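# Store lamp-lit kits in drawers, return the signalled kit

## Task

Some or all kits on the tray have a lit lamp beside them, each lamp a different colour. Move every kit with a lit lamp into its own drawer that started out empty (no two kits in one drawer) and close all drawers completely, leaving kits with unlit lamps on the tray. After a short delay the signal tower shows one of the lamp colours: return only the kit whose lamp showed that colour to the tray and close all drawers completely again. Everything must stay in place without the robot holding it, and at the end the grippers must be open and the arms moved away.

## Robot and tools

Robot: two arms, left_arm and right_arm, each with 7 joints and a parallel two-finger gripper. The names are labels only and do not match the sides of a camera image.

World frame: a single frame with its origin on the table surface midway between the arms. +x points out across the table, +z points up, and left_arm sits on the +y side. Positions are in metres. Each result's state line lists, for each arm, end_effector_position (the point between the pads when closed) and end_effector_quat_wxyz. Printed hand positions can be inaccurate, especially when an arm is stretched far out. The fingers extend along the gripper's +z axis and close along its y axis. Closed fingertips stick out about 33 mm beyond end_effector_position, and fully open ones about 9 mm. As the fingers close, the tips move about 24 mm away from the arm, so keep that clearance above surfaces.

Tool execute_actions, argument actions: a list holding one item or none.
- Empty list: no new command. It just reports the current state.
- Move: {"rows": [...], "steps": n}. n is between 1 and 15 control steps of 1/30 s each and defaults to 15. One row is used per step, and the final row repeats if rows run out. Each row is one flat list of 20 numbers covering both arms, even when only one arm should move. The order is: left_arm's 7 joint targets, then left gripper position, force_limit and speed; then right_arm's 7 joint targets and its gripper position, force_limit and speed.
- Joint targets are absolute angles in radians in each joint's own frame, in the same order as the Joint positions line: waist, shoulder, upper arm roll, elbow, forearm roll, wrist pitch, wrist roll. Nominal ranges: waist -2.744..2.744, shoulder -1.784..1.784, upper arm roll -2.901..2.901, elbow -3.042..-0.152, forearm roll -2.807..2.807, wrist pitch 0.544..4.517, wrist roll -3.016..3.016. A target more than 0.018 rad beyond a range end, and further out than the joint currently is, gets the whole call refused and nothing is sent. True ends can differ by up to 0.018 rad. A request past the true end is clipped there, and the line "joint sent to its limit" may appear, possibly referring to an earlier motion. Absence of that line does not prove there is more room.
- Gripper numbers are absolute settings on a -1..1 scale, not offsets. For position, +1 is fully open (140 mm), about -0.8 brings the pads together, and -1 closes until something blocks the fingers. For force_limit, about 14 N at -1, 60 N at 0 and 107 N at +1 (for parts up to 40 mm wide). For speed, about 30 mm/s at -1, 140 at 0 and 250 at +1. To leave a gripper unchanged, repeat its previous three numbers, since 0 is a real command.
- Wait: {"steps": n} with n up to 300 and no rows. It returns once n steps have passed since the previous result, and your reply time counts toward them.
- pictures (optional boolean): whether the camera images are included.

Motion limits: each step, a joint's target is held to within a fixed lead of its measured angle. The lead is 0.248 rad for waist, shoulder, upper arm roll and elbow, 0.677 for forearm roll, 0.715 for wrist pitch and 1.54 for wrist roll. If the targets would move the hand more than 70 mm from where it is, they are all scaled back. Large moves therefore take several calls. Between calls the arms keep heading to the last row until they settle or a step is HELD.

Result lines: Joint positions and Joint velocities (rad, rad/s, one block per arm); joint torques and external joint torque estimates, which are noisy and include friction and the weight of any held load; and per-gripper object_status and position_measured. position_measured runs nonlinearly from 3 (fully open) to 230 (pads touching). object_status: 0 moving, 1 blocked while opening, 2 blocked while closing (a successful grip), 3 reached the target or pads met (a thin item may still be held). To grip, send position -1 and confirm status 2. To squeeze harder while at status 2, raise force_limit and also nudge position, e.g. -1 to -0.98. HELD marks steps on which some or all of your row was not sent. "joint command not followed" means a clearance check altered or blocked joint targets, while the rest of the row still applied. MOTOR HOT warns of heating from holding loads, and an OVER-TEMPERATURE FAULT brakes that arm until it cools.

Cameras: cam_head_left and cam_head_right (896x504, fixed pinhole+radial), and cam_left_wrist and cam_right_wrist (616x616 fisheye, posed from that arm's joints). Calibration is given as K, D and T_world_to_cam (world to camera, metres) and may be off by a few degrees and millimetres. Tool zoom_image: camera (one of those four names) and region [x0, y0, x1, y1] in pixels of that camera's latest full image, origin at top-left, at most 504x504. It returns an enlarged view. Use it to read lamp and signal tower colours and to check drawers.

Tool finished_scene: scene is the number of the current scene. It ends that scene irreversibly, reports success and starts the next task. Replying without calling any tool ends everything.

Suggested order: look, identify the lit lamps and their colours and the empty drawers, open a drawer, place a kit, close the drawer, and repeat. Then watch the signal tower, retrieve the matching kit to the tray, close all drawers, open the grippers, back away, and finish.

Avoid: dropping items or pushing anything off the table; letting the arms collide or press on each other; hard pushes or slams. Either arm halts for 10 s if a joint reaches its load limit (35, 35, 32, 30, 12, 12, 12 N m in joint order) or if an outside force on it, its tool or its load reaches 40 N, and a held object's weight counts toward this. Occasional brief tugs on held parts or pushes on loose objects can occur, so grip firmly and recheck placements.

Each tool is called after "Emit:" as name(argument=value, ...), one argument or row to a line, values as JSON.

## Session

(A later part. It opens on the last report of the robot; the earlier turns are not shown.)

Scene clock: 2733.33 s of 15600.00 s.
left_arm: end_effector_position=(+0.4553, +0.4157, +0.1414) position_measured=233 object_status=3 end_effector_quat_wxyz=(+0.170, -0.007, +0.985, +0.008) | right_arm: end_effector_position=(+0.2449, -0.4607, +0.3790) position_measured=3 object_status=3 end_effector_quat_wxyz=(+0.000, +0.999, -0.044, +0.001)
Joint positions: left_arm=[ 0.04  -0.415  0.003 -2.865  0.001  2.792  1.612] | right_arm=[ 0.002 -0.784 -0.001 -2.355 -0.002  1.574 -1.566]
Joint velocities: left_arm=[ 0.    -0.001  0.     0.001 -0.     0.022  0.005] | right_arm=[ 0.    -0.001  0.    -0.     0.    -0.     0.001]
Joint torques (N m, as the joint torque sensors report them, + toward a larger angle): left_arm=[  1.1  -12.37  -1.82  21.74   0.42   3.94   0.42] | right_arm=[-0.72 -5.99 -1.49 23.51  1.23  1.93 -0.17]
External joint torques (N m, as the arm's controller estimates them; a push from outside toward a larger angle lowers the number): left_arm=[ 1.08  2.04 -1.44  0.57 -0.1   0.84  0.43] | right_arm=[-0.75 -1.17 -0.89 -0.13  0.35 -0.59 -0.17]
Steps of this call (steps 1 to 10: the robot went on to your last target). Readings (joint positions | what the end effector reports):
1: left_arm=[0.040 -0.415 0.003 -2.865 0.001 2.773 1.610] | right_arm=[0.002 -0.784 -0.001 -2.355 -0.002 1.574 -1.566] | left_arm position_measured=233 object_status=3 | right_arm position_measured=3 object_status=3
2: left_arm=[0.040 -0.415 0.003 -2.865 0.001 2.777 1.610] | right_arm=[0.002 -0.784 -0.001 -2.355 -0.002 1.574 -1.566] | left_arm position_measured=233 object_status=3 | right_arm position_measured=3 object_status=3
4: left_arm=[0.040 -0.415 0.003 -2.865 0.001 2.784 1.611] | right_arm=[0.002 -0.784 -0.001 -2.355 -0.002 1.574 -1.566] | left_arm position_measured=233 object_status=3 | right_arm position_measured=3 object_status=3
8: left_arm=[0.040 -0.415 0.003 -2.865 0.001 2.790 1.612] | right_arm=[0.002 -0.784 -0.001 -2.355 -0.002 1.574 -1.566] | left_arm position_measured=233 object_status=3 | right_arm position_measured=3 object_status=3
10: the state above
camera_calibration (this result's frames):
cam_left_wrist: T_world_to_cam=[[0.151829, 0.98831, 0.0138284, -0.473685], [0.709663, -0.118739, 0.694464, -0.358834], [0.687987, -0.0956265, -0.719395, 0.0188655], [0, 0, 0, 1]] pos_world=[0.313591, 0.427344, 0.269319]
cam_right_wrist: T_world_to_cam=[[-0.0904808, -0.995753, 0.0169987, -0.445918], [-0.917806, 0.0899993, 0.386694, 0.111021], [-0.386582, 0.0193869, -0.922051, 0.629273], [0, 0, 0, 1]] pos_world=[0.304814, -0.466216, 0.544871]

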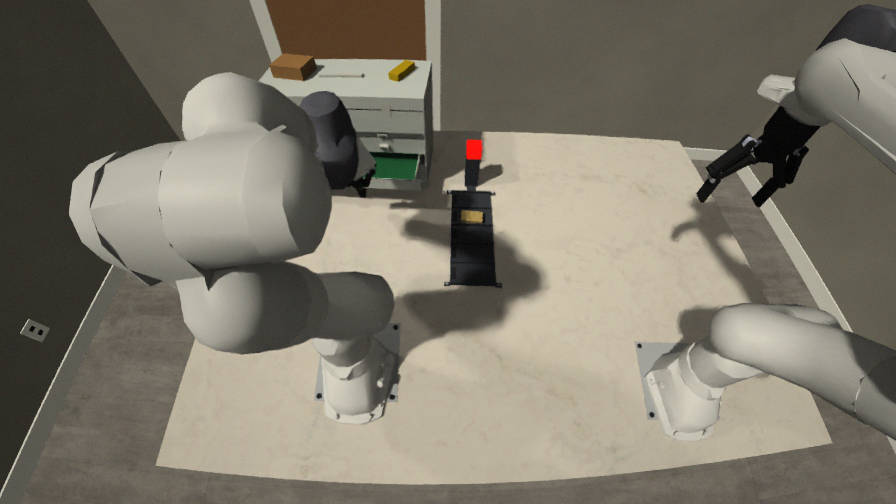

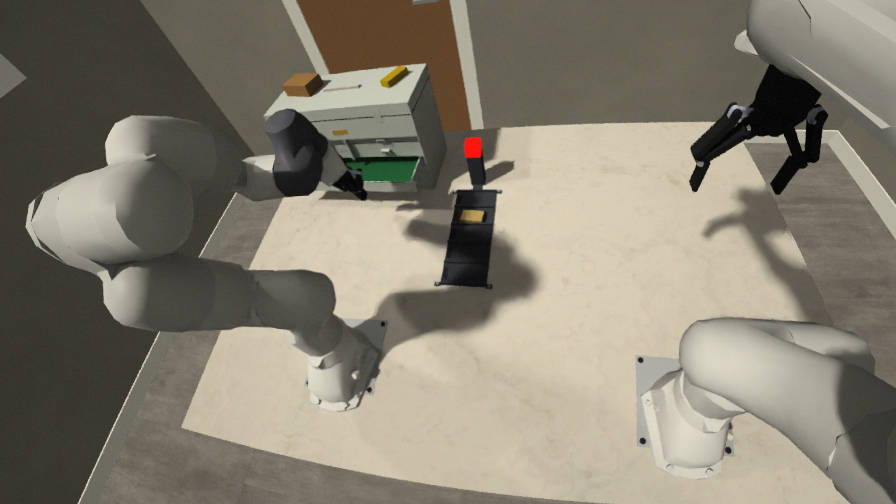

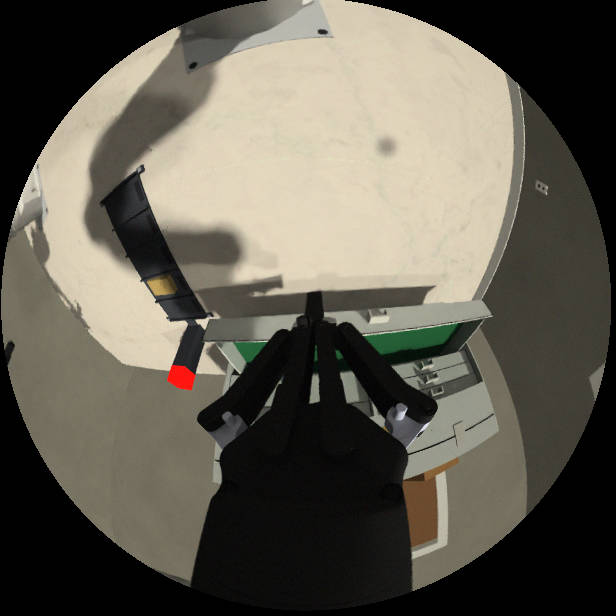

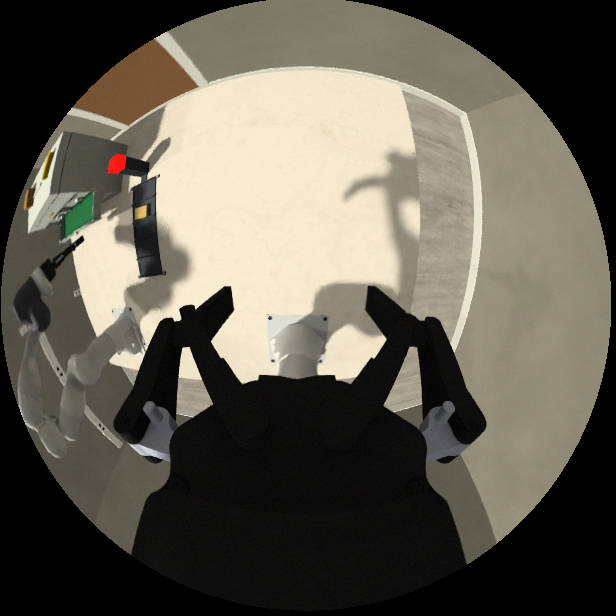

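Push sequence.

Emit:
execute_actions(
  actions=[
    {"rows":[[0.043,-0.386,0,-2.865,0,2.875,1.62,-1,0,1,0,-0.785,0,-2.356,0,1.571,-1.571,1,0,1],[0.043,-0.386,0,-2.865,0,2.875,1.62,-1,0,1,0,-0.785,0,-2.356,0,1.571,-1.571,1,0,1],[0.043,-0.386,0,-2.865,0,2.875,1.62,-1,0,1,0,-0.785,0,-2.356,0,1.571,-1.571,1,0,1],[0.043,-0.386,0,-2.865,0,2.875,1.62,-1,0,1,0,-0.785,0,-2.356,0,1.571,-1.571,1,0,1],[0.043,-0.386,0,-2.865,0,2.875,1.62,-1,0,1,0,-0.785,0,-2.356,0,1.571,-1.571,1,0,1],[0.043,-0.36,0,-2.866,0,2.95,1.62,-1,0,1,0,-0.785,0,-2.356,0,1.571,-1.571,1,0,1],[0.043,-0.36,0,-2.866,0,2.95,1.62,-1,0,1,0,-0.785,0,-2.356,0,1.571,-1.571,1,0,1],[0.043,-0.36,0,-2.866,0,2.95,1.62,-1,0,1,0,-0.785,0,-2.356,0,1.571,-1.571,1,0,1],[0.043,-0.36,0,-2.866,0,2.95,1.62,-1,0,1,0,-0.785,0,-2.356,0,1.571,-1.571,1,0,1],[0.043,-0.36,0,-2.866,0,2.95,1.62,-1,0,1,0,-0.785,0,-2.356,0,1.571,-1.571,1,0,1],[0.043,-0.33,0,-2.866,0,3.015,1.62,-1,0,1,0,-0.785,0,-2.356,0,1.571,-1.571,1,0,1]],"steps":15},
  ],
  pictures=false,
)

Emit:
execute_actions(
  actions=[
    {"rows":[[0.043,-0.30,0,-2.867,0,3.08,1.62,-1,0,1,0,-0.785,0,-2.356,0,1.571,-1.571,1,0,1],[0.043,-0.30,0,-2.867,0,3.08,1.62,-1,0,1,0,-0.785,0,-2.356,0,1.571,-1.571,1,0,1],[0.043,-0.30,0,-2.867,0,3.08,1.62,-1,0,1,0,-0.785,0,-2.356,0,1.571,-1.571,1,0,1],[0.043,-0.30,0,-2.867,0,3.08,1.62,-1,0,1,0,-0.785,0,-2.356,0,1.571,-1.571,1,0,1],[0.043,-0.30,0,-2.867,0,3.08,1.62,-1,0,1,0,-0.785,0,-2.356,0,1.571,-1.571,1,0,1],[0.043,-0.27,0,-2.868,0,3.143,1.62,-1,0,1,0,-0.785,0,-2.356,0,1.571,-1.571,1,0,1],[0.043,-0.27,0,-2.868,0,3.143,1.62,-1,0,1,0,-0.785,0,-2.356,0,1.571,-1.571,1,0,1],[0.043,-0.27,0,-2.868,0,3.143,1.62,-1,0,1,0,-0.785,0,-2.356,0,1.571,-1.571,1,0,1],[0.043,-0.27,0,-2.868,0,3.143,1.62,-1,0,1,0,-0.785,0,-2.356,0,1.571,-1.571,1,0,1],[0.043,-0.27,0,-2.868,0,3.143,1.62,-1,0,1,0,-0.785,0,-2.356,0,1.571,-1.571,1,0,1],[0.043,-0.24,0,-2.869,0,3.205,1.62,-1,0,1,0,-0.785,0,-2.356,0,1.571,-1.571,1,0,1]],"steps":15},
  ],
  pictures=false,
)

Emit:
execute_actions(
  actions=[
    {"rows":[[0.043,-0.21,0,-2.87,0,3.263,1.62,-1,0,1,0,-0.785,0,-2.356,0,1.571,-1.571,1,0,1],[0.043,-0.21,0,-2.87,0,3.263,1.62,-1,0,1,0,-0.785,0,-2.356,0,1.571,-1.571,1,0,1],[0.043,-0.21,0,-2.87,0,3.263,1.62,-1,0,1,0,-0.785,0,-2.356,0,1.571,-1.571,1,0,1],[0.043,-0.21,0,-2.87,0,3.263,1.62,-1,0,1,0,-0.785,0,-2.356,0,1.571,-1.571,1,0,1],[0.043,-0.21,0,-2.87,0,3.263,1.62,-1,0,1,0,-0.785,0,-2.356,0,1.571,-1.571,1,0,1],[0.043,-0.18,0,-2.87,0,3.32,1.62,-1,0,1,0,-0.785,0,-2.356,0,1.571,-1.571,1,0,1],[0.043,-0.18,0,-2.87,0,3.32,1.62,-1,0,1,0,-0.785,0,-2.356,0,1.571,-1.571,1,0,1],[0.043,-0.18,0,-2.87,0,3.32,1.62,-1,0,1,0,-0.785,0,-2.356,0,1.571,-1.571,1,0,1],[0.043,-0.18,0,-2.87,0,3.32,1.62,-1,0,1,0,-0.785,0,-2.356,0,1.571,-1.571,1,0,1],[0.043,-0.18,0,-2.87,0,3.32,1.62,-1,0,1,0,-0.785,0,-2.356,0,1.571,-1.571,1,0,1],[0.043,-0.147,0,-2.853,0,3.365,1.62,-1,0,1,0,-0.785,0,-2.356,0,1.571,-1.571,1,0,1]],"steps":15},
  ],
  pictures=false,
)

Emit:
execute_actions(
  actions=[
    {"rows":[[0.043,-0.115,0,-2.836,0,3.41,1.62,-1,0,1,0,-0.785,0,-2.356,0,1.571,-1.571,1,0,1],[0.043,-0.115,0,-2.836,0,3.41,1.62,-1,0,1,0,-0.785,0,-2.356,0,1.571,-1.571,1,0,1],[0.043,-0.115,0,-2.836,0,3.41,1.62,-1,0,1,0,-0.785,0,-2.356,0,1.571,-1.571,1,0,1],[0.043,-0.115,0,-2.836,0,3.41,1.62,-1,0,1,0,-0.785,0,-2.356,0,1.571,-1.571,1,0,1],[0.043,-0.115,0,-2.836,0,3.41,1.62,-1,0,1,0,-0.785,0,-2.356,0,1.571,-1.571,1,0,1],[0.043,-0.081,0,-2.821,0,3.451,1.62,-1,0,1,0,-0.785,0,-2.356,0,1.571,-1.571,1,0,1],[0.043,-0.081,0,-2.821,0,3.451,1.62,-1,0,1,0,-0.785,0,-2.356,0,1.571,-1.571,1,0,1],[0.043,-0.081,0,-2.821,0,3.451,1.62,-1,0,1,0,-0.785,0,-2.356,0,1.571,-1.571,1,0,1],[0.043,-0.081,0,-2.821,0,3.451,1.62,-1,0,1,0,-0.785,0,-2.356,0,1.571,-1.571,1,0,1],[0.043,-0.081,0,-2.821,0,3.451,1.62,-1,0,1,0,-0.785,0,-2.356,0,1.571,-1.571,1,0,1],[0.043,-0.048,0,-2.807,0,3.492,1.62,-1,0,1,0,-0.785,0,-2.356,0,1.571,-1.571,1,0,1]],"steps":15},
  ],
  pictures=false,
)

Emit:
execute_actions(
  actions=[
    {"rows":[[0.043,-0.015,0,-2.793,0,3.533,1.62,-1,0,1,0,-0.785,0,-2.356,0,1.571,-1.571,1,0,1],[0.043,-0.015,0,-2.793,0,3.533,1.62,-1,0,1,0,-0.785,0,-2.356,0,1.571,-1.571,1,0,1],[0.043,-0.015,0,-2.793,0,3.533,1.62,-1,0,1,0,-0.785,0,-2.356,0,1.571,-1.571,1,0,1],[0.043,-0.015,0,-2.793,0,3.533,1.62,-1,0,1,0,-0.785,0,-2.356,0,1.571,-1.571,1,0,1],[0.043,-0.015,0,-2.793,0,3.533,1.62,-1,0,1,0,-0.785,0,-2.356,0,1.571,-1.571,1,0,1],[0.043,0.018,0,-2.779,0,3.574,1.62,-1,0,1,0,-0.785,0,-2.356,0,1.571,-1.571,1,0,1]],"steps":15},
  ],
  pictures=false,
)

Emit:
execute_actions(
  actions=[
    {"rows":[[0.043,0.044,0,-2.768,0,3.602,1.62,-1,0,1,0,-0.785,0,-2.356,0,1.571,-1.571,1,0,1]],"steps":15},
  ],
  pictures=false,
)

Scene clock: 2791.33 s of 15600.00 s.
left_arm: end_effector_position=(+0.4860, +0.4173, +0.1406) position_measured=233 object_status=3 end_effector_quat_wxyz=(+0.218, -0.006, +0.976, +0.011) | right_arm: end_effector_position=(+0.2449, -0.4607, +0.3790) position_measured=3 object_status=3 end_effector_quat_wxyz=(+0.000, +0.999, -0.044, +0.001)
Joint positions: left_arm=[ 0.04  -0.336  0.002 -2.866  0.001  2.97   1.614] | right_arm=[ 0.002 -0.784 -0.001 -2.355 -0.002  1.574 -1.566]
Joint velocities: left_arm=[ 0.001  0.073 -0.007 -0.024 -0.001  0.203  0.002] | right_arm=[ 0.    -0.001  0.001  0.001  0.    -0.    -0.002]
Joint torques (N m, as the joint torque sensors report them, + toward a larger angle): left_arm=[  1.34 -16.08  -1.62  20.37   0.35   5.15   0.38] | right_arm=[-0.6  -5.9  -1.16 23.73  1.18  1.88 -0.15]
External joint torques (N m, as the arm's controller estimates them; a push from outside toward a larger angle lowers the number): left_arm=[ 1.32  0.79 -1.44 -0.07 -0.1   1.88  0.39] | right_arm=[-0.6  -0.97 -0.51  0.02  0.3  -0.65 -0.15]
Steps of this call (steps 1 to 30: the robot went on to your last target; steps 31 to 90: nothing new was sent; then 54.50 s passed at rest; steps 91 to 105: all 15 steps of this action). Readings (joint positions | what the end effector reports):
91: left_arm=[0.040 -0.409 0.003 -2.865 0.001 2.808 1.613] | right_arm=[0.002 -0.784 -0.001 -2.355 -0.002 1.574 -1.566] | left_arm position_measured=233 object_status=3 | right_arm position_measured=3 object_status=3
92: left_arm=[0.040 -0.402 0.003 -2.865 0.001 2.820 1.613] | right_arm=[0.002 -0.784 -0.001 -2.355 -0.002 1.574 -1.566] | left_arm position_measured=233 object_status=3 | right_arm position_measured=3 object_status=3
94: left_arm=[0.040 -0.393 0.003 -2.865 0.001 2.836 1.613] | right_arm=[0.002 -0.784 -0.001 -2.355 -0.002 1.574 -1.566] | left_arm position_measured=233 object_status=3 | right_arm position_measured=3 object_status=3
98: left_arm=[0.040 -0.371 0.002 -2.865 0.001 2.888 1.613] | right_arm=[0.002 -0.784 -0.001 -2.355 -0.002 1.574 -1.566] | left_arm position_measured=233 object_status=3 | right_arm position_measured=3 object_status=3
105: the state above

Scene clock: 2791.83 s of 15600.00 s.
left_arm: end_effector_position=(+0.5099, +0.4177, +0.1350) position_measured=233 object_status=3 end_effector_quat_wxyz=(+0.261, -0.005, +0.965, +0.013) | right_arm: end_effector_position=(+0.2449, -0.4607, +0.3790) position_measured=3 object_status=3 end_effector_quat_wxyz=(+0.000, +0.999, -0.044, +0.001)
Joint positions: left_arm=[ 0.04  -0.244 -0.    -2.872  0.001  3.156  1.614] | right_arm=[ 0.002 -0.784 -0.001 -2.355 -0.002  1.574 -1.566]
Joint velocities: left_arm=[ 0.     0.078 -0.005 -0.021 -0.     0.203 -0.   ] | right_arm=[-0.     0.001  0.    -0.     0.    -0.001 -0.002]
Joint torques (N m, as the joint torque sensors report them, + toward a larger angle): left_arm=[  0.69 -18.87  -0.48  21.4    0.31   5.73   0.24] | right_arm=[-0.51 -5.81 -1.04 23.69  1.22  1.92 -0.2 ]
External joint torques (N m, as the arm's controller estimates them; a push from outside toward a larger angle lowers the number): left_arm=[ 0.65  0.09 -0.3   2.29 -0.08  2.37  0.25] | right_arm=[-0.5  -1.02 -0.36  0.03  0.34 -0.61 -0.2 ]
Steps of this call (steps 1 to 15: all 15 steps of this action). Readings (joint positions | what the end effector reports):
1: left_arm=[0.040 -0.328 0.002 -2.867 0.001 2.986 1.614] | right_arm=[0.002 -0.784 -0.001 -2.355 -0.002 1.574 -1.566] | left_arm position_measured=233 object_status=3 | right_arm position_measured=3 object_status=3
2: left_arm=[0.040 -0.319 0.002 -2.867 0.001 3.002 1.614] | right_arm=[0.002 -0.784 -0.001 -2.355 -0.002 1.574 -1.566] | left_arm position_measured=233 object_status=3 | right_arm position_measured=3 object_status=3
4: left_arm=[0.040 -0.308 0.001 -2.868 0.001 3.025 1.614] | right_arm=[0.002 -0.784 -0.001 -2.355 -0.002 1.574 -1.566] | left_arm position_measured=233 object_status=3 | right_arm position_measured=3 object_status=3
8: left_arm=[0.040 -0.282 0.001 -2.869 0.001 3.077 1.614] | right_arm=[0.002 -0.784 -0.001 -2.355 -0.002 1.574 -1.566] | left_arm position_measured=233 object_status=3 | right_arm position_measured=3 object_status=3
15: the state above

Scene clock: 2792.33 s of 15600.00 s.
left_arm: end_effector_position=(+0.5322, +0.4186, +0.1314) position_measured=233 object_status=3 end_effector_quat_wxyz=(+0.299, -0.004, +0.954, +0.015) | right_arm: end_effector_position=(+0.2449, -0.4607, +0.3790) position_measured=3 object_status=3 end_effector_quat_wxyz=(+0.000, +0.999, -0.044, +0.001)
Joint positions: left_arm=[ 0.04  -0.15  -0.001 -2.863  0.001  3.321  1.615] | right_arm=[ 0.002 -0.784 -0.001 -2.355 -0.002  1.574 -1.566]
Joint velocities: left_arm=[ 0.001  0.078  0.001  0.009  0.001  0.156 -0.001] | right_arm=[ 0.    -0.    -0.002 -0.     0.001  0.001 -0.   ]
Joint torques (N m, as the joint torque sensors report them, + toward a larger angle): left_arm=[  0.45 -23.49   0.08  22.6    0.16   6.28   0.33] | right_arm=[-0.57 -6.36 -1.21 23.47  1.2   1.92 -0.17]
External joint torques (N m, as the arm's controller estimates them; a push from outside toward a larger angle lowers the number): left_arm=[ 0.42 -2.57  0.19  5.03 -0.17  2.81  0.35] | right_arm=[-0.52 -1.46 -0.45 -0.24  0.33 -0.62 -0.17]
Steps of this call (steps 1 to 15: all 15 steps of this action). Readings (joint positions | what the end effector reports):
1: left_arm=[0.040 -0.236 -0.000 -2.873 0.001 3.172 1.615] | right_arm=[0.002 -0.784 -0.001 -2.355 -0.002 1.574 -1.566] | left_arm position_measured=233 object_status=3 | right_arm position_measured=3 object_status=3
2: left_arm=[0.040 -0.227 -0.000 -2.873 0.001 3.187 1.615] | right_arm=[0.002 -0.784 -0.001 -2.355 -0.002 1.574 -1.566] | left_arm position_measured=233 object_status=3 | right_arm position_measured=3 object_status=3
4: left_arm=[0.040 -0.217 -0.000 -2.873 0.001 3.208 1.615] | right_arm=[0.002 -0.784 -0.001 -2.355 -0.002 1.574 -1.566] | left_arm position_measured=233 object_status=3 | right_arm position_measured=3 object_status=3
8: left_arm=[0.040 -0.191 -0.000 -2.874 0.001 3.258 1.615] | right_arm=[0.002 -0.784 -0.001 -2.355 -0.002 1.574 -1.566] | left_arm position_measured=233 object_status=3 | right_arm position_measured=3 object_status=3
15: the state above

Scene clock: 2792.83 s of 15600.00 s.
left_arm: end_effector_position=(+0.5619, +0.4200, +0.1336) position_measured=233 object_status=3 end_effector_quat_wxyz=(+0.334, -0.004, +0.942, +0.016) | right_arm: end_effector_position=(+0.2449, -0.4607, +0.3790) position_measured=3 object_status=3 end_effector_quat_wxyz=(+0.000, +0.999, -0.044, +0.001)
Joint positions: left_arm=[ 0.04  -0.05  -0.001 -2.818  0.001  3.45   1.615] | right_arm=[ 0.002 -0.784 -0.001 -2.355 -0.002  1.574 -1.566]
Joint velocities: left_arm=[-0.001  0.073  0.     0.019 -0.001  0.142  0.001] | right_arm=[ 0.001 -0.001  0.001 -0.001 -0.    -0.     0.   ]
Joint torques (N m, as the joint torque sensors report them, + toward a larger angle): left_arm=[  1.28 -24.33   0.99  21.65   0.21   6.45   0.3 ] | right_arm=[-1.03 -6.33 -1.13 23.57  1.22  1.87 -0.17]
External joint torques (N m, as the arm's controller estimates them; a push from outside toward a larger angle lowers the number): left_arm=[ 1.3  -0.75  1.05  4.94 -0.08  2.94  0.31] | right_arm=[-1.06 -1.41 -0.5  -0.13  0.34 -0.66 -0.17]
Steps of this call (steps 1 to 15: all 15 steps of this action). Readings (joint positions | what the end effector reports):
1: left_arm=[0.040 -0.141 -0.001 -2.859 0.001 3.332 1.615] | right_arm=[0.002 -0.784 -0.001 -2.355 -0.002 1.574 -1.566] | left_arm position_measured=233 object_status=3 | right_arm position_measured=3 object_status=3
2: left_arm=[0.040 -0.130 -0.001 -2.854 0.001 3.343 1.615] | right_arm=[0.002 -0.784 -0.001 -2.355 -0.002 1.574 -1.566] | left_arm position_measured=233 object_status=3 | right_arm position_measured=3 object_status=3
4: left_arm=[0.040 -0.119 -0.001 -2.849 0.001 3.359 1.615] | right_arm=[0.002 -0.784 -0.001 -2.355 -0.002 1.574 -1.566] | left_arm position_measured=233 object_status=3 | right_arm position_measured=3 object_status=3
8: left_arm=[0.040 -0.090 -0.001 -2.835 0.001 3.396 1.615] | right_arm=[0.002 -0.784 -0.001 -2.355 -0.002 1.574 -1.566] | left_arm position_measured=233 object_status=3 | right_arm position_measured=3 object_status=3
15: the state above

Scene clock: 2793.33 s of 15600.00 s.
left_arm: end_effector_position=(+0.5806, +0.4208, +0.1345) position_measured=233 object_status=3 end_effector_quat_wxyz=(+0.360, -0.004, +0.933, +0.018) | right_arm: end_effector_position=(+0.2449, -0.4607, +0.3790) position_measured=3 object_status=3 end_effector_quat_wxyz=(+0.000, +0.999, -0.044, +0.001)
Joint positions: left_arm=[ 0.04   0.021 -0.001 -2.789  0.001  3.547  1.615] | right_arm=[ 0.002 -0.784 -0.001 -2.355 -0.002  1.574 -1.566]
Joint velocities: left_arm=[ 0.001  0.008  0.002  0.003 -0.002  0.049  0.   ] | right_arm=[-0.002  0.001  0.     0.001 -0.002  0.     0.   ]
Joint torques (N m, as the joint torque sensors report them, + toward a larger angle): left_arm=[  0.7  -27.23   0.41  21.22   0.2    6.41   0.33] | right_arm=[-0.9  -6.2  -0.93 23.49  1.18  1.88 -0.18]
External joint torques (N m, as the arm's controller estimates them; a push from outside toward a larger angle lowers the number): left_arm=[ 0.63 -2.73  0.32  5.29 -0.05  2.97  0.34] | right_arm=[-0.85 -1.43 -0.2  -0.15  0.32 -0.64 -0.18]
Steps of this call (steps 1 to 15: all 15 steps of this action). Readings (joint positions | what the end effector reports):
1: left_arm=[0.040 -0.041 -0.001 -2.814 0.001 3.461 1.615] | right_arm=[0.002 -0.784 -0.001 -2.355 -0.002 1.574 -1.566] | left_arm position_measured=233 object_status=3 | right_arm position_measured=3 object_status=3
2: left_arm=[0.040 -0.031 -0.001 -2.809 0.001 3.471 1.615] | right_arm=[0.002 -0.784 -0.001 -2.355 -0.002 1.574 -1.566] | left_arm position_measured=233 object_status=3 | right_arm position_measured=3 object_status=3
4: left_arm=[0.040 -0.020 -0.001 -2.804 0.001 3.487 1.615] | right_arm=[0.002 -0.784 -0.001 -2.355 -0.002 1.574 -1.566] | left_arm position_measured=233 object_status=3 | right_arm position_measured=3 object_status=3
8: left_arm=[0.040 0.008 -0.001 -2.792 0.001 3.522 1.615] | right_arm=[0.002 -0.784 -0.001 -2.355 -0.002 1.574 -1.566] | left_arm position_measured=233 object_status=3 | right_arm position_measured=3 object_status=3
15: the state above

Scene clock: 2793.83 s of 15600.00 s.
left_arm: end_effector_position=(+0.5873, +0.4211, +0.1346) position_measured=233 object_status=3 end_effector_quat_wxyz=(+0.369, -0.004, +0.929, +0.018) | right_arm: end_effector_position=(+0.2449, -0.4607, +0.3790) position_measured=3 object_status=3 end_effector_quat_wxyz=(+0.000, +0.999, -0.044, +0.001)
Joint positions: left_arm=[ 0.04   0.047 -0.001 -2.777  0.001  3.582  1.615] | right_arm=[ 0.002 -0.784 -0.001 -2.355 -0.002  1.574 -1.566]
Joint velocities: left_arm=[-0.001  0.    -0.    -0.    -0.002  0.008 -0.   ] | right_arm=[ 0.001 -0.    -0.     0.001 -0.    -0.001  0.002]
Joint torques (N m, as the joint torque sensors report them, + toward a larger angle): left_arm=[  1.62 -27.18   1.67  20.65   0.12   6.61   0.3 ] | right_arm=[-0.41 -6.03 -1.4  23.54  1.21  1.87 -0.22]
External joint torques (N m, as the arm's controller estimates them; a push from outside toward a larger angle lowers the number): left_arm=[ 1.64 -2.12  1.65  4.99 -0.14  3.17  0.32] | right_arm=[-0.43 -1.15 -0.77 -0.13  0.33 -0.66 -0.22]
Steps of this call (steps 1 to 15: all 15 steps of this action). Readings (joint positions | what the end effector reports):
1: left_arm=[0.040 0.026 -0.001 -2.786 0.001 3.553 1.615] | right_arm=[0.002 -0.784 -0.001 -2.355 -0.002 1.574 -1.566] | left_arm position_measured=233 object_status=3 | right_arm position_measured=3 object_status=3
2: left_arm=[0.040 0.033 -0.001 -2.782 0.001 3.560 1.615] | right_arm=[0.002 -0.784 -0.001 -2.355 -0.002 1.574 -1.566] | left_arm position_measured=233 object_status=3 | right_arm position_measured=3 object_status=3
4: left_arm=[0.040 0.041 -0.001 -2.778 0.001 3.569 1.615] | right_arm=[0.002 -0.784 -0.001 -2.355 -0.002 1.574 -1.566] | left_arm position_measured=233 object_status=3 | right_arm position_measured=3 object_status=3
8: left_arm=[0.040 0.046 -0.001 -2.777 0.001 3.578 1.615] | right_arm=[0.002 -0.784 -0.001 -2.355 -0.002 1.574 -1.566] | left_arm position_measured=233 object_status=3 | right_arm position_measured=3 object_status=3
15: the state above

Emit:
execute_actions(
  actions=[
    {"rows":[[0.043,0.062,0,-2.765,0,3.605,1.62,-1,0,1,0,-0.785,0,-2.356,0,1.571,-1.571,1,0,1]],"steps":15},
  ],
  pictures=false,
)

Emit:
execute_actions(
  actions=[
    {"rows":[[0.043,0.072,0,-2.752,0,3.607,1.62,-1,0,1,0,-0.785,0,-2.356,0,1.571,-1.571,1,0,1]],"steps":15},
  ],
)

Scene clock: 2808.20 s of 15600.00 s.
left_arm: end_effector_position=(+0.5907, +0.4212, +0.1344) position_measured=233 object_status=3 end_effector_quat_wxyz=(+0.373, -0.003, +0.928, +0.018) | right_arm: end_effector_position=(+0.2449, -0.4607, +0.3790) position_measured=3 object_status=3 end_effector_quat_wxyz=(+0.000, +0.999, -0.044, +0.001)
Joint positions: left_arm=[ 0.04   0.061 -0.001 -2.77   0.001  3.596  1.615] | right_arm=[ 0.002 -0.784 -0.001 -2.355 -0.002  1.574 -1.566]
Joint velocities: left_arm=[ 0.001  0.001  0.     0.    -0.     0.002 -0.001] | right_arm=[0.    0.002 0.    0.001 0.001 0.001 0.001]
Joint torques (N m, as the joint torque sensors report them, + toward a larger angle): left_arm=[  0.99 -24.89   1.02  17.73   0.22   4.9    0.38] | right_arm=[-0.53 -5.89 -1.15 23.74  1.18  1.87 -0.14]
External joint torques (N m, as the arm's controller estimates them; a push from outside toward a larger angle lowers the number): left_arm=[ 1.01  0.47  0.99  2.23 -0.04  1.46  0.4 ] | right_arm=[-0.56 -1.06 -0.52  0.05  0.3  -0.66 -0.14]
Steps of this call (steps 1 to 15: the robot went on to your last target; steps 16 to 90: nothing new was sent; then 10.87 s passed at rest; steps 91 to 105: all 15 steps of this action). Readings (joint positions | what the end effector reports):
91: left_arm=[0.040 0.050 -0.001 -2.776 0.001 3.585 1.615] | right_arm=[0.002 -0.784 -0.001 -2.355 -0.002 1.574 -1.566] | left_arm position_measured=233 object_status=3 | right_arm position_measured=3 object_status=3
92: left_arm=[0.040 0.054 -0.001 -2.773 0.001 3.588 1.615] | right_arm=[0.002 -0.784 -0.001 -2.355 -0.002 1.574 -1.566] | left_arm position_measured=233 object_status=3 | right_arm position_measured=3 object_status=3
94: left_arm=[0.040 0.058 -0.001 -2.771 0.001 3.591 1.615] | right_arm=[0.002 -0.784 -0.001 -2.355 -0.002 1.574 -1.566] | left_arm position_measured=233 object_status=3 | right_arm position_measured=3 object_status=3
98: left_arm=[0.040 0.060 -0.001 -2.770 0.001 3.595 1.615] | right_arm=[0.002 -0.784 -0.001 -2.355 -0.002 1.574 -1.566] | left_arm position_measured=233 object_status=3 | right_arm position_measured=3 object_status=3
105: the state above

Scene clock: 2808.70 s of 15600.00 s.
left_arm: end_effector_position=(+0.5938, +0.4210, +0.1341) position_measured=233 object_status=3 end_effector_quat_wxyz=(+0.374, -0.003, +0.927, +0.018) | right_arm: end_effector_position=(+0.2449, -0.4607, +0.3790) position_measured=3 object_status=3 end_effector_quat_wxyz=(+0.000, +0.999, -0.044, +0.001)
Joint positions: left_arm=[ 0.04   0.069 -0.002 -2.761  0.002  3.598  1.615] | right_arm=[ 0.002 -0.784 -0.001 -2.355 -0.002  1.574 -1.566]
Joint velocities: left_arm=[-0.002 -0.002 -0.    -0.001  0.001  0.001  0.   ] | right_arm=[ 0.001  0.001  0.001 -0.001 -0.    -0.001 -0.   ]
Joint torques (N m, as the joint torque sensors report them, + toward a larger angle): left_arm=[  0.76 -23.92   1.65  20.26   0.1    5.01   0.32] | right_arm=[-0.43 -6.21 -1.26 23.33  1.2   1.94 -0.18]
External joint torques (N m, as the arm's controller estimates them; a push from outside toward a larger angle lowers the number): left_arm=[ 0.75  1.8   1.58  4.72 -0.15  1.57  0.33] | right_arm=[-0.48 -1.37 -0.67 -0.31  0.32 -0.58 -0.18]
Steps of this call (steps 1 to 15: all 15 steps of this action). Readings (joint positions | what the end effector reports):
1: left_arm=[0.040 0.063 -0.001 -2.768 0.001 3.596 1.615] | right_arm=[0.002 -0.784 -0.001 -2.355 -0.002 1.574 -1.566] | left_arm position_measured=233 object_status=3 | right_arm position_measured=3 object_status=3
2: left_arm=[0.040 0.066 -0.002 -2.764 0.001 3.597 1.615] | right_arm=[0.002 -0.784 -0.001 -2.355 -0.002 1.574 -1.566] | left_arm position_measured=233 object_status=3 | right_arm position_measured=3 object_status=3
4: left_arm=[0.040 0.068 -0.002 -2.762 0.002 3.597 1.615] | right_arm=[0.002 -0.784 -0.001 -2.355 -0.002 1.574 -1.566] | left_arm position_measured=233 object_status=3 | right_arm position_measured=3 object_status=3
8: left_arm=[0.040 0.069 -0.002 -2.761 0.002 3.598 1.615] | right_arm=[0.002 -0.784 -0.001 -2.355 -0.002 1.574 -1.566] | left_arm position_measured=233 object_status=3 | right_arm position_measured=3 object_status=3
15: the state above
camera_calibration (this result's frames):
cam_left_wrist: T_world_to_cam=[[0.134387, 0.985801, 0.100684, -0.500112], [0.359832, -0.143217, 0.92196, -0.263883], [0.923288, -0.08767, -0.373969, -0.270623], [0, 0, 0, 1]] pos_world=[0.412025, 0.431493, 0.192438]
cam_right_wrist: T_world_to_cam=[[-0.0904808, -0.995753, 0.0169985, -0.445918], [-0.917806, 0.0899993, 0.386694, 0.11102], [-0.386582, 0.019387, -0.922051, 0.629273], [0, 0, 0, 1]] pos_world=[0.304814, -0.466216, 0.544871]

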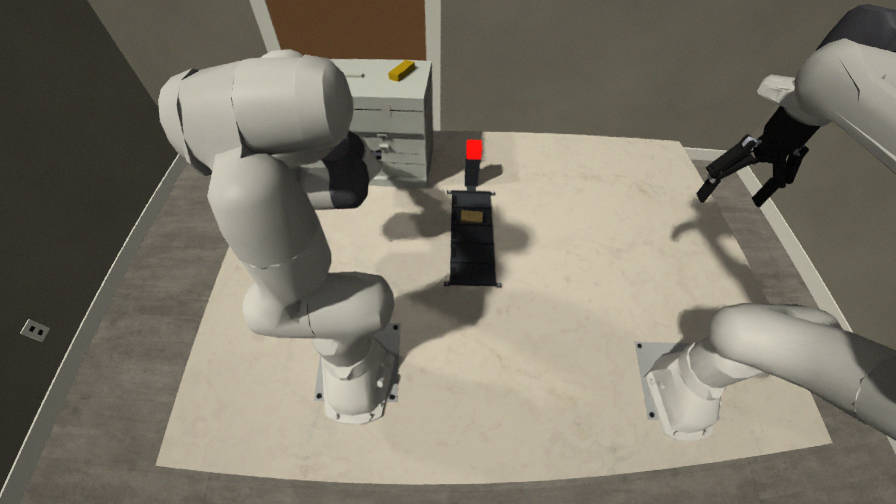

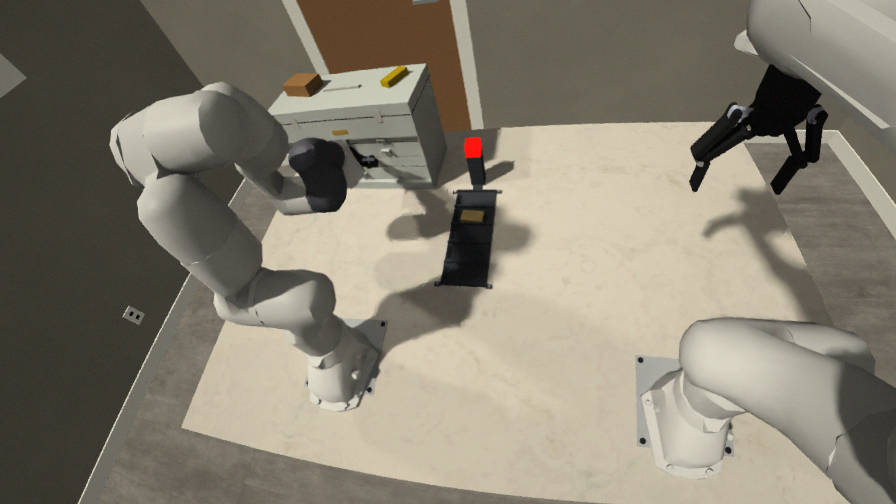

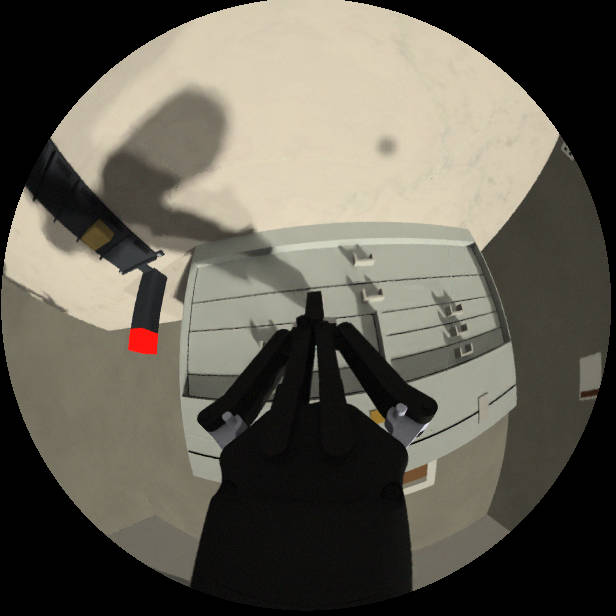

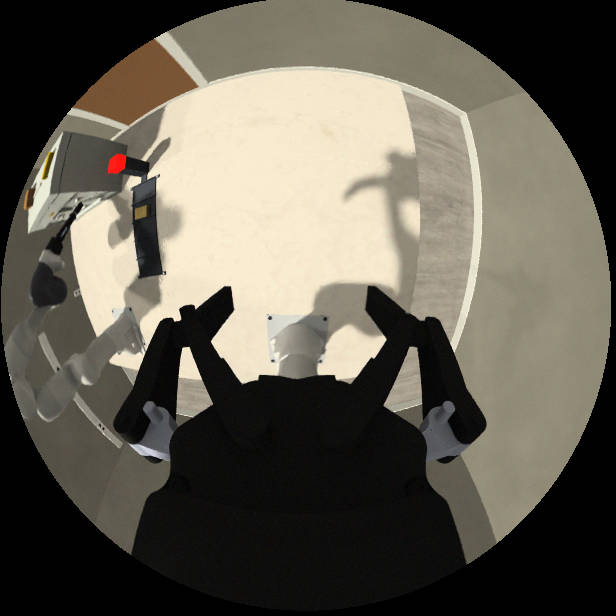

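Contact suggests it's shut. A small extra nudge, then retreat.

Emit:
execute_actions(
  actions=[
    {"rows":[[0.043,0.075,0,-2.748,0,3.607,1.62,-1,0,1,0,-0.785,0,-2.356,0,1.571,-1.571,1,0,1]],"steps":10},
  ],
  pictures=false,
)

Emit:
execute_actions(
  actions=[
    {"rows":[[0.043,0.03,0,-2.8,0,3.58,1.62,-1,0,1,0,-0.785,0,-2.356,0,1.571,-1.571,1,0,1],[0.043,0.03,0,-2.8,0,3.58,1.62,-1,0,1,0,-0.785,0,-2.356,0,1.571,-1.571,1,0,1],[0.043,0.03,0,-2.8,0,3.58,1.62,-1,0,1,0,-0.785,0,-2.356,0,1.571,-1.571,1,0,1],[0.043,0.03,0,-2.8,0,3.58,1.62,-1,0,1,0,-0.785,0,-2.356,0,1.571,-1.571,1,0,1],[0.043,-0.05,0,-2.85,0,3.45,1.62,-1,0,1,0,-0.785,0,-2.356,0,1.571,-1.571,1,0,1],[0.043,-0.05,0,-2.85,0,3.45,1.62,-1,0,1,0,-0.785,0,-2.356,0,1.571,-1.571,1,0,1],[0.043,-0.05,0,-2.85,0,3.45,1.62,-1,0,1,0,-0.785,0,-2.356,0,1.571,-1.571,1,0,1],[0.043,-0.05,0,-2.85,0,3.45,1.62,-1,0,1,0,-0.785,0,-2.356,0,1.571,-1.571,1,0,1],[0.043,-0.2,0,-2.87,0,3.2,1.62,-1,0,1,0,-0.785,0,-2.356,0,1.571,-1.571,1,0,1]],"steps":15},
  ],
  pictures=false,
)

Emit:
execute_actions(
  actions=[
    {"rows":[[0.043,-0.45,0,-2.86,0,2.75,1.62,-1,0,1,0,-0.785,0,-2.356,0,1.571,-1.571,1,0,1]],"steps":15},
  ],
  pictures=false,
)

Emit:
finished_scene(
  scene=1,
)

Scene clock: 2829.77 s of 15600.00 s.
left_arm: end_effector_position=(+0.5945, +0.4209, +0.1340) position_measured=233 object_status=3 end_effector_quat_wxyz=(+0.374, -0.003, +0.927, +0.018) | right_arm: end_effector_position=(+0.2449, -0.4607, +0.3790) position_measured=3 object_status=3 end_effector_quat_wxyz=(+0.000, +0.999, -0.044, +0.001)
Joint positions: left_arm=[ 0.04   0.071 -0.002 -2.759  0.002  3.598  1.615] | right_arm=[ 0.002 -0.784 -0.001 -2.355 -0.002  1.574 -1.566]
Joint velocities: left_arm=[-0.     0.    -0.001 -0.     0.    -0.    -0.001] | right_arm=[ 0.     0.    -0.001  0.001  0.001 -0.001 -0.001]
Joint torques (N m, as the joint torque sensors report them, + toward a larger angle): left_arm=[  1.15 -23.06   1.17  21.3   -0.01   4.96   0.27] | right_arm=[-0.69 -5.99 -1.3  23.53  1.19  1.86 -0.08]
External joint torques (N m, as the arm's controller estimates them; a push from outside toward a larger angle lowers the number): left_arm=[ 1.2   2.61  1.15  5.86 -0.27  1.53  0.29] | right_arm=[-0.71 -1.12 -0.64 -0.16  0.31 -0.67 -0.08]
Steps of this call (steps 1 to 15: the robot went on to your last target; steps 16 to 90: nothing new was sent; then 17.73 s passed at rest; steps 91 to 100: all 10 steps of this action). Readings (joint positions | what the end effector reports):
91: left_arm=[0.040 0.070 -0.002 -2.761 0.002 3.598 1.615] | right_arm=[0.002 -0.784 -0.001 -2.355 -0.002 1.574 -1.566] | left_arm position_measured=233 object_status=3 | right_arm position_measured=3 object_status=3
92: left_arm=[0.040 0.070 -0.002 -2.760 0.002 3.598 1.615] | right_arm=[0.002 -0.784 -0.001 -2.355 -0.002 1.574 -1.566] | left_arm position_measured=233 object_status=3 | right_arm position_measured=3 object_status=3
94: left_arm=[0.040 0.071 -0.002 -2.760 0.002 3.598 1.615] | right_arm=[0.002 -0.784 -0.001 -2.355 -0.002 1.574 -1.566] | left_arm position_measured=233 object_status=3 | right_arm position_measured=3 object_status=3
98: left_arm=[0.040 0.071 -0.002 -2.759 0.002 3.598 1.615] | right_arm=[0.002 -0.784 -0.001 -2.355 -0.002 1.574 -1.566] | left_arm position_measured=233 object_status=3 | right_arm position_measured=3 object_status=3
100: the state above

Scene clock: 2830.27 s of 15600.00 s.
left_arm: end_effector_position=(+0.5329, +0.4180, +0.1449) position_measured=233 object_status=3 end_effector_quat_wxyz=(+0.302, -0.003, +0.953, +0.015) | right_arm: end_effector_position=(+0.2449, -0.4607, +0.3790) position_measured=3 object_status=3 end_effector_quat_wxyz=(+0.000, +0.999, -0.044, +0.001)
Joint positions: left_arm=[ 0.04  -0.194 -0.002 -2.864  0.002  3.285  1.615] | right_arm=[ 0.002 -0.784 -0.001 -2.355 -0.002  1.574 -1.566]
Joint velocities: left_arm=[-0.001 -0.091  0.001 -0.038  0.001 -0.478  0.   ] | right_arm=[ 0.001 -0.     0.001  0.    -0.001 -0.001 -0.001]
Joint torques (N m, as the joint torque sensors report them, + toward a larger angle): left_arm=[  0.42 -18.27   1.51  15.52   0.13   2.72   0.37] | right_arm=[-0.52 -5.77 -1.15 23.6   1.23  1.88 -0.13]
External joint torques (N m, as the arm's controller estimates them; a push from outside toward a larger angle lowers the number): left_arm=[ 0.46 -1.31  1.73 -1.71 -0.26 -0.49  0.38] | right_arm=[-0.55 -0.86 -0.52 -0.12  0.35 -0.66 -0.13]
Steps of this call (steps 1 to 15: all 15 steps of this action). Readings (joint positions | what the end effector reports):
1: left_arm=[0.040 0.062 -0.002 -2.769 0.002 3.596 1.615] | right_arm=[0.002 -0.784 -0.001 -2.355 -0.002 1.574 -1.566] | left_arm position_measured=233 object_status=3 | right_arm position_measured=3 object_status=3
2: left_arm=[0.040 0.052 -0.002 -2.780 0.002 3.594 1.615] | right_arm=[0.002 -0.784 -0.001 -2.355 -0.002 1.574 -1.566] | left_arm position_measured=233 object_status=3 | right_arm position_measured=3 object_status=3
4: left_arm=[0.040 0.039 -0.002 -2.791 0.002 3.591 1.615] | right_arm=[0.002 -0.784 -0.001 -2.355 -0.002 1.574 -1.566] | left_arm position_measured=233 object_status=3 | right_arm position_measured=3 object_status=3
8: left_arm=[0.040 -0.032 -0.002 -2.837 0.002 3.517 1.615] | right_arm=[0.002 -0.784 -0.001 -2.355 -0.002 1.574 -1.566] | left_arm position_measured=233 object_status=3 | right_arm position_measured=3 object_status=3
15: the state above

Scene clock: 2830.77 s of 15600.00 s.
left_arm: end_effector_position=(+0.4619, +0.4147, +0.1574) position_measured=233 object_status=3 end_effector_quat_wxyz=(+0.184, -0.003, +0.983, +0.010) | right_arm: end_effector_position=(+0.2449, -0.4607, +0.3790) position_measured=3 object_status=3 end_effector_quat_wxyz=(+0.000, +0.999, -0.044, +0.001)
Joint positions: left_arm=[ 0.04  -0.447 -0.002 -2.859  0.002  2.782  1.615] | right_arm=[ 0.002 -0.784 -0.001 -2.355 -0.002  1.574 -1.566]
Joint velocities: left_arm=[-0.001 -0.003 -0.    -0.    -0.    -0.172 -0.001] | right_arm=[-0.    -0.     0.001 -0.001 -0.001  0.     0.001]
Joint torques (N m, as the joint torque sensors report them, + toward a larger angle): left_arm=[  1.4  -14.41   0.71  20.22   0.27   2.66   0.32] | right_arm=[-0.77 -5.95 -1.08 23.5   1.2   1.94 -0.19]
External joint torques (N m, as the arm's controller estimates them; a push from outside toward a larger angle lowers the number): left_arm=[ 1.41 -0.47  1.1  -1.71 -0.28 -0.57  0.33] | right_arm=[-0.74 -1.19 -0.39 -0.1   0.33 -0.59 -0.19]
Steps of this call (steps 1 to 15: all 15 steps of this action). Readings (joint positions | what the end effector reports):
1: left_arm=[0.040 -0.233 -0.002 -2.870 0.002 3.202 1.615] | right_arm=[0.002 -0.784 -0.001 -2.355 -0.002 1.574 -1.566] | left_arm position_measured=233 object_status=3 | right_arm position_measured=3 object_status=3
2: left_arm=[0.040 -0.298 -0.002 -2.873 0.002 3.119 1.615] | right_arm=[0.002 -0.784 -0.001 -2.355 -0.002 1.574 -1.566] | left_arm position_measured=233 object_status=3 | right_arm position_measured=3 object_status=3
4: left_arm=[0.040 -0.393 -0.002 -2.861 0.002 3.002 1.615] | right_arm=[0.002 -0.784 -0.001 -2.355 -0.002 1.574 -1.566] | left_arm position_measured=233 object_status=3 | right_arm position_measured=3 object_status=3
8: left_arm=[0.040 -0.445 -0.002 -2.855 0.002 2.869 1.615] | right_arm=[0.002 -0.784 -0.001 -2.355 -0.002 1.574 -1.566] | left_arm position_measured=233 object_status=3 | right_arm position_measured=3 object_status=3
15: the state above

The scene is finished: the task was done.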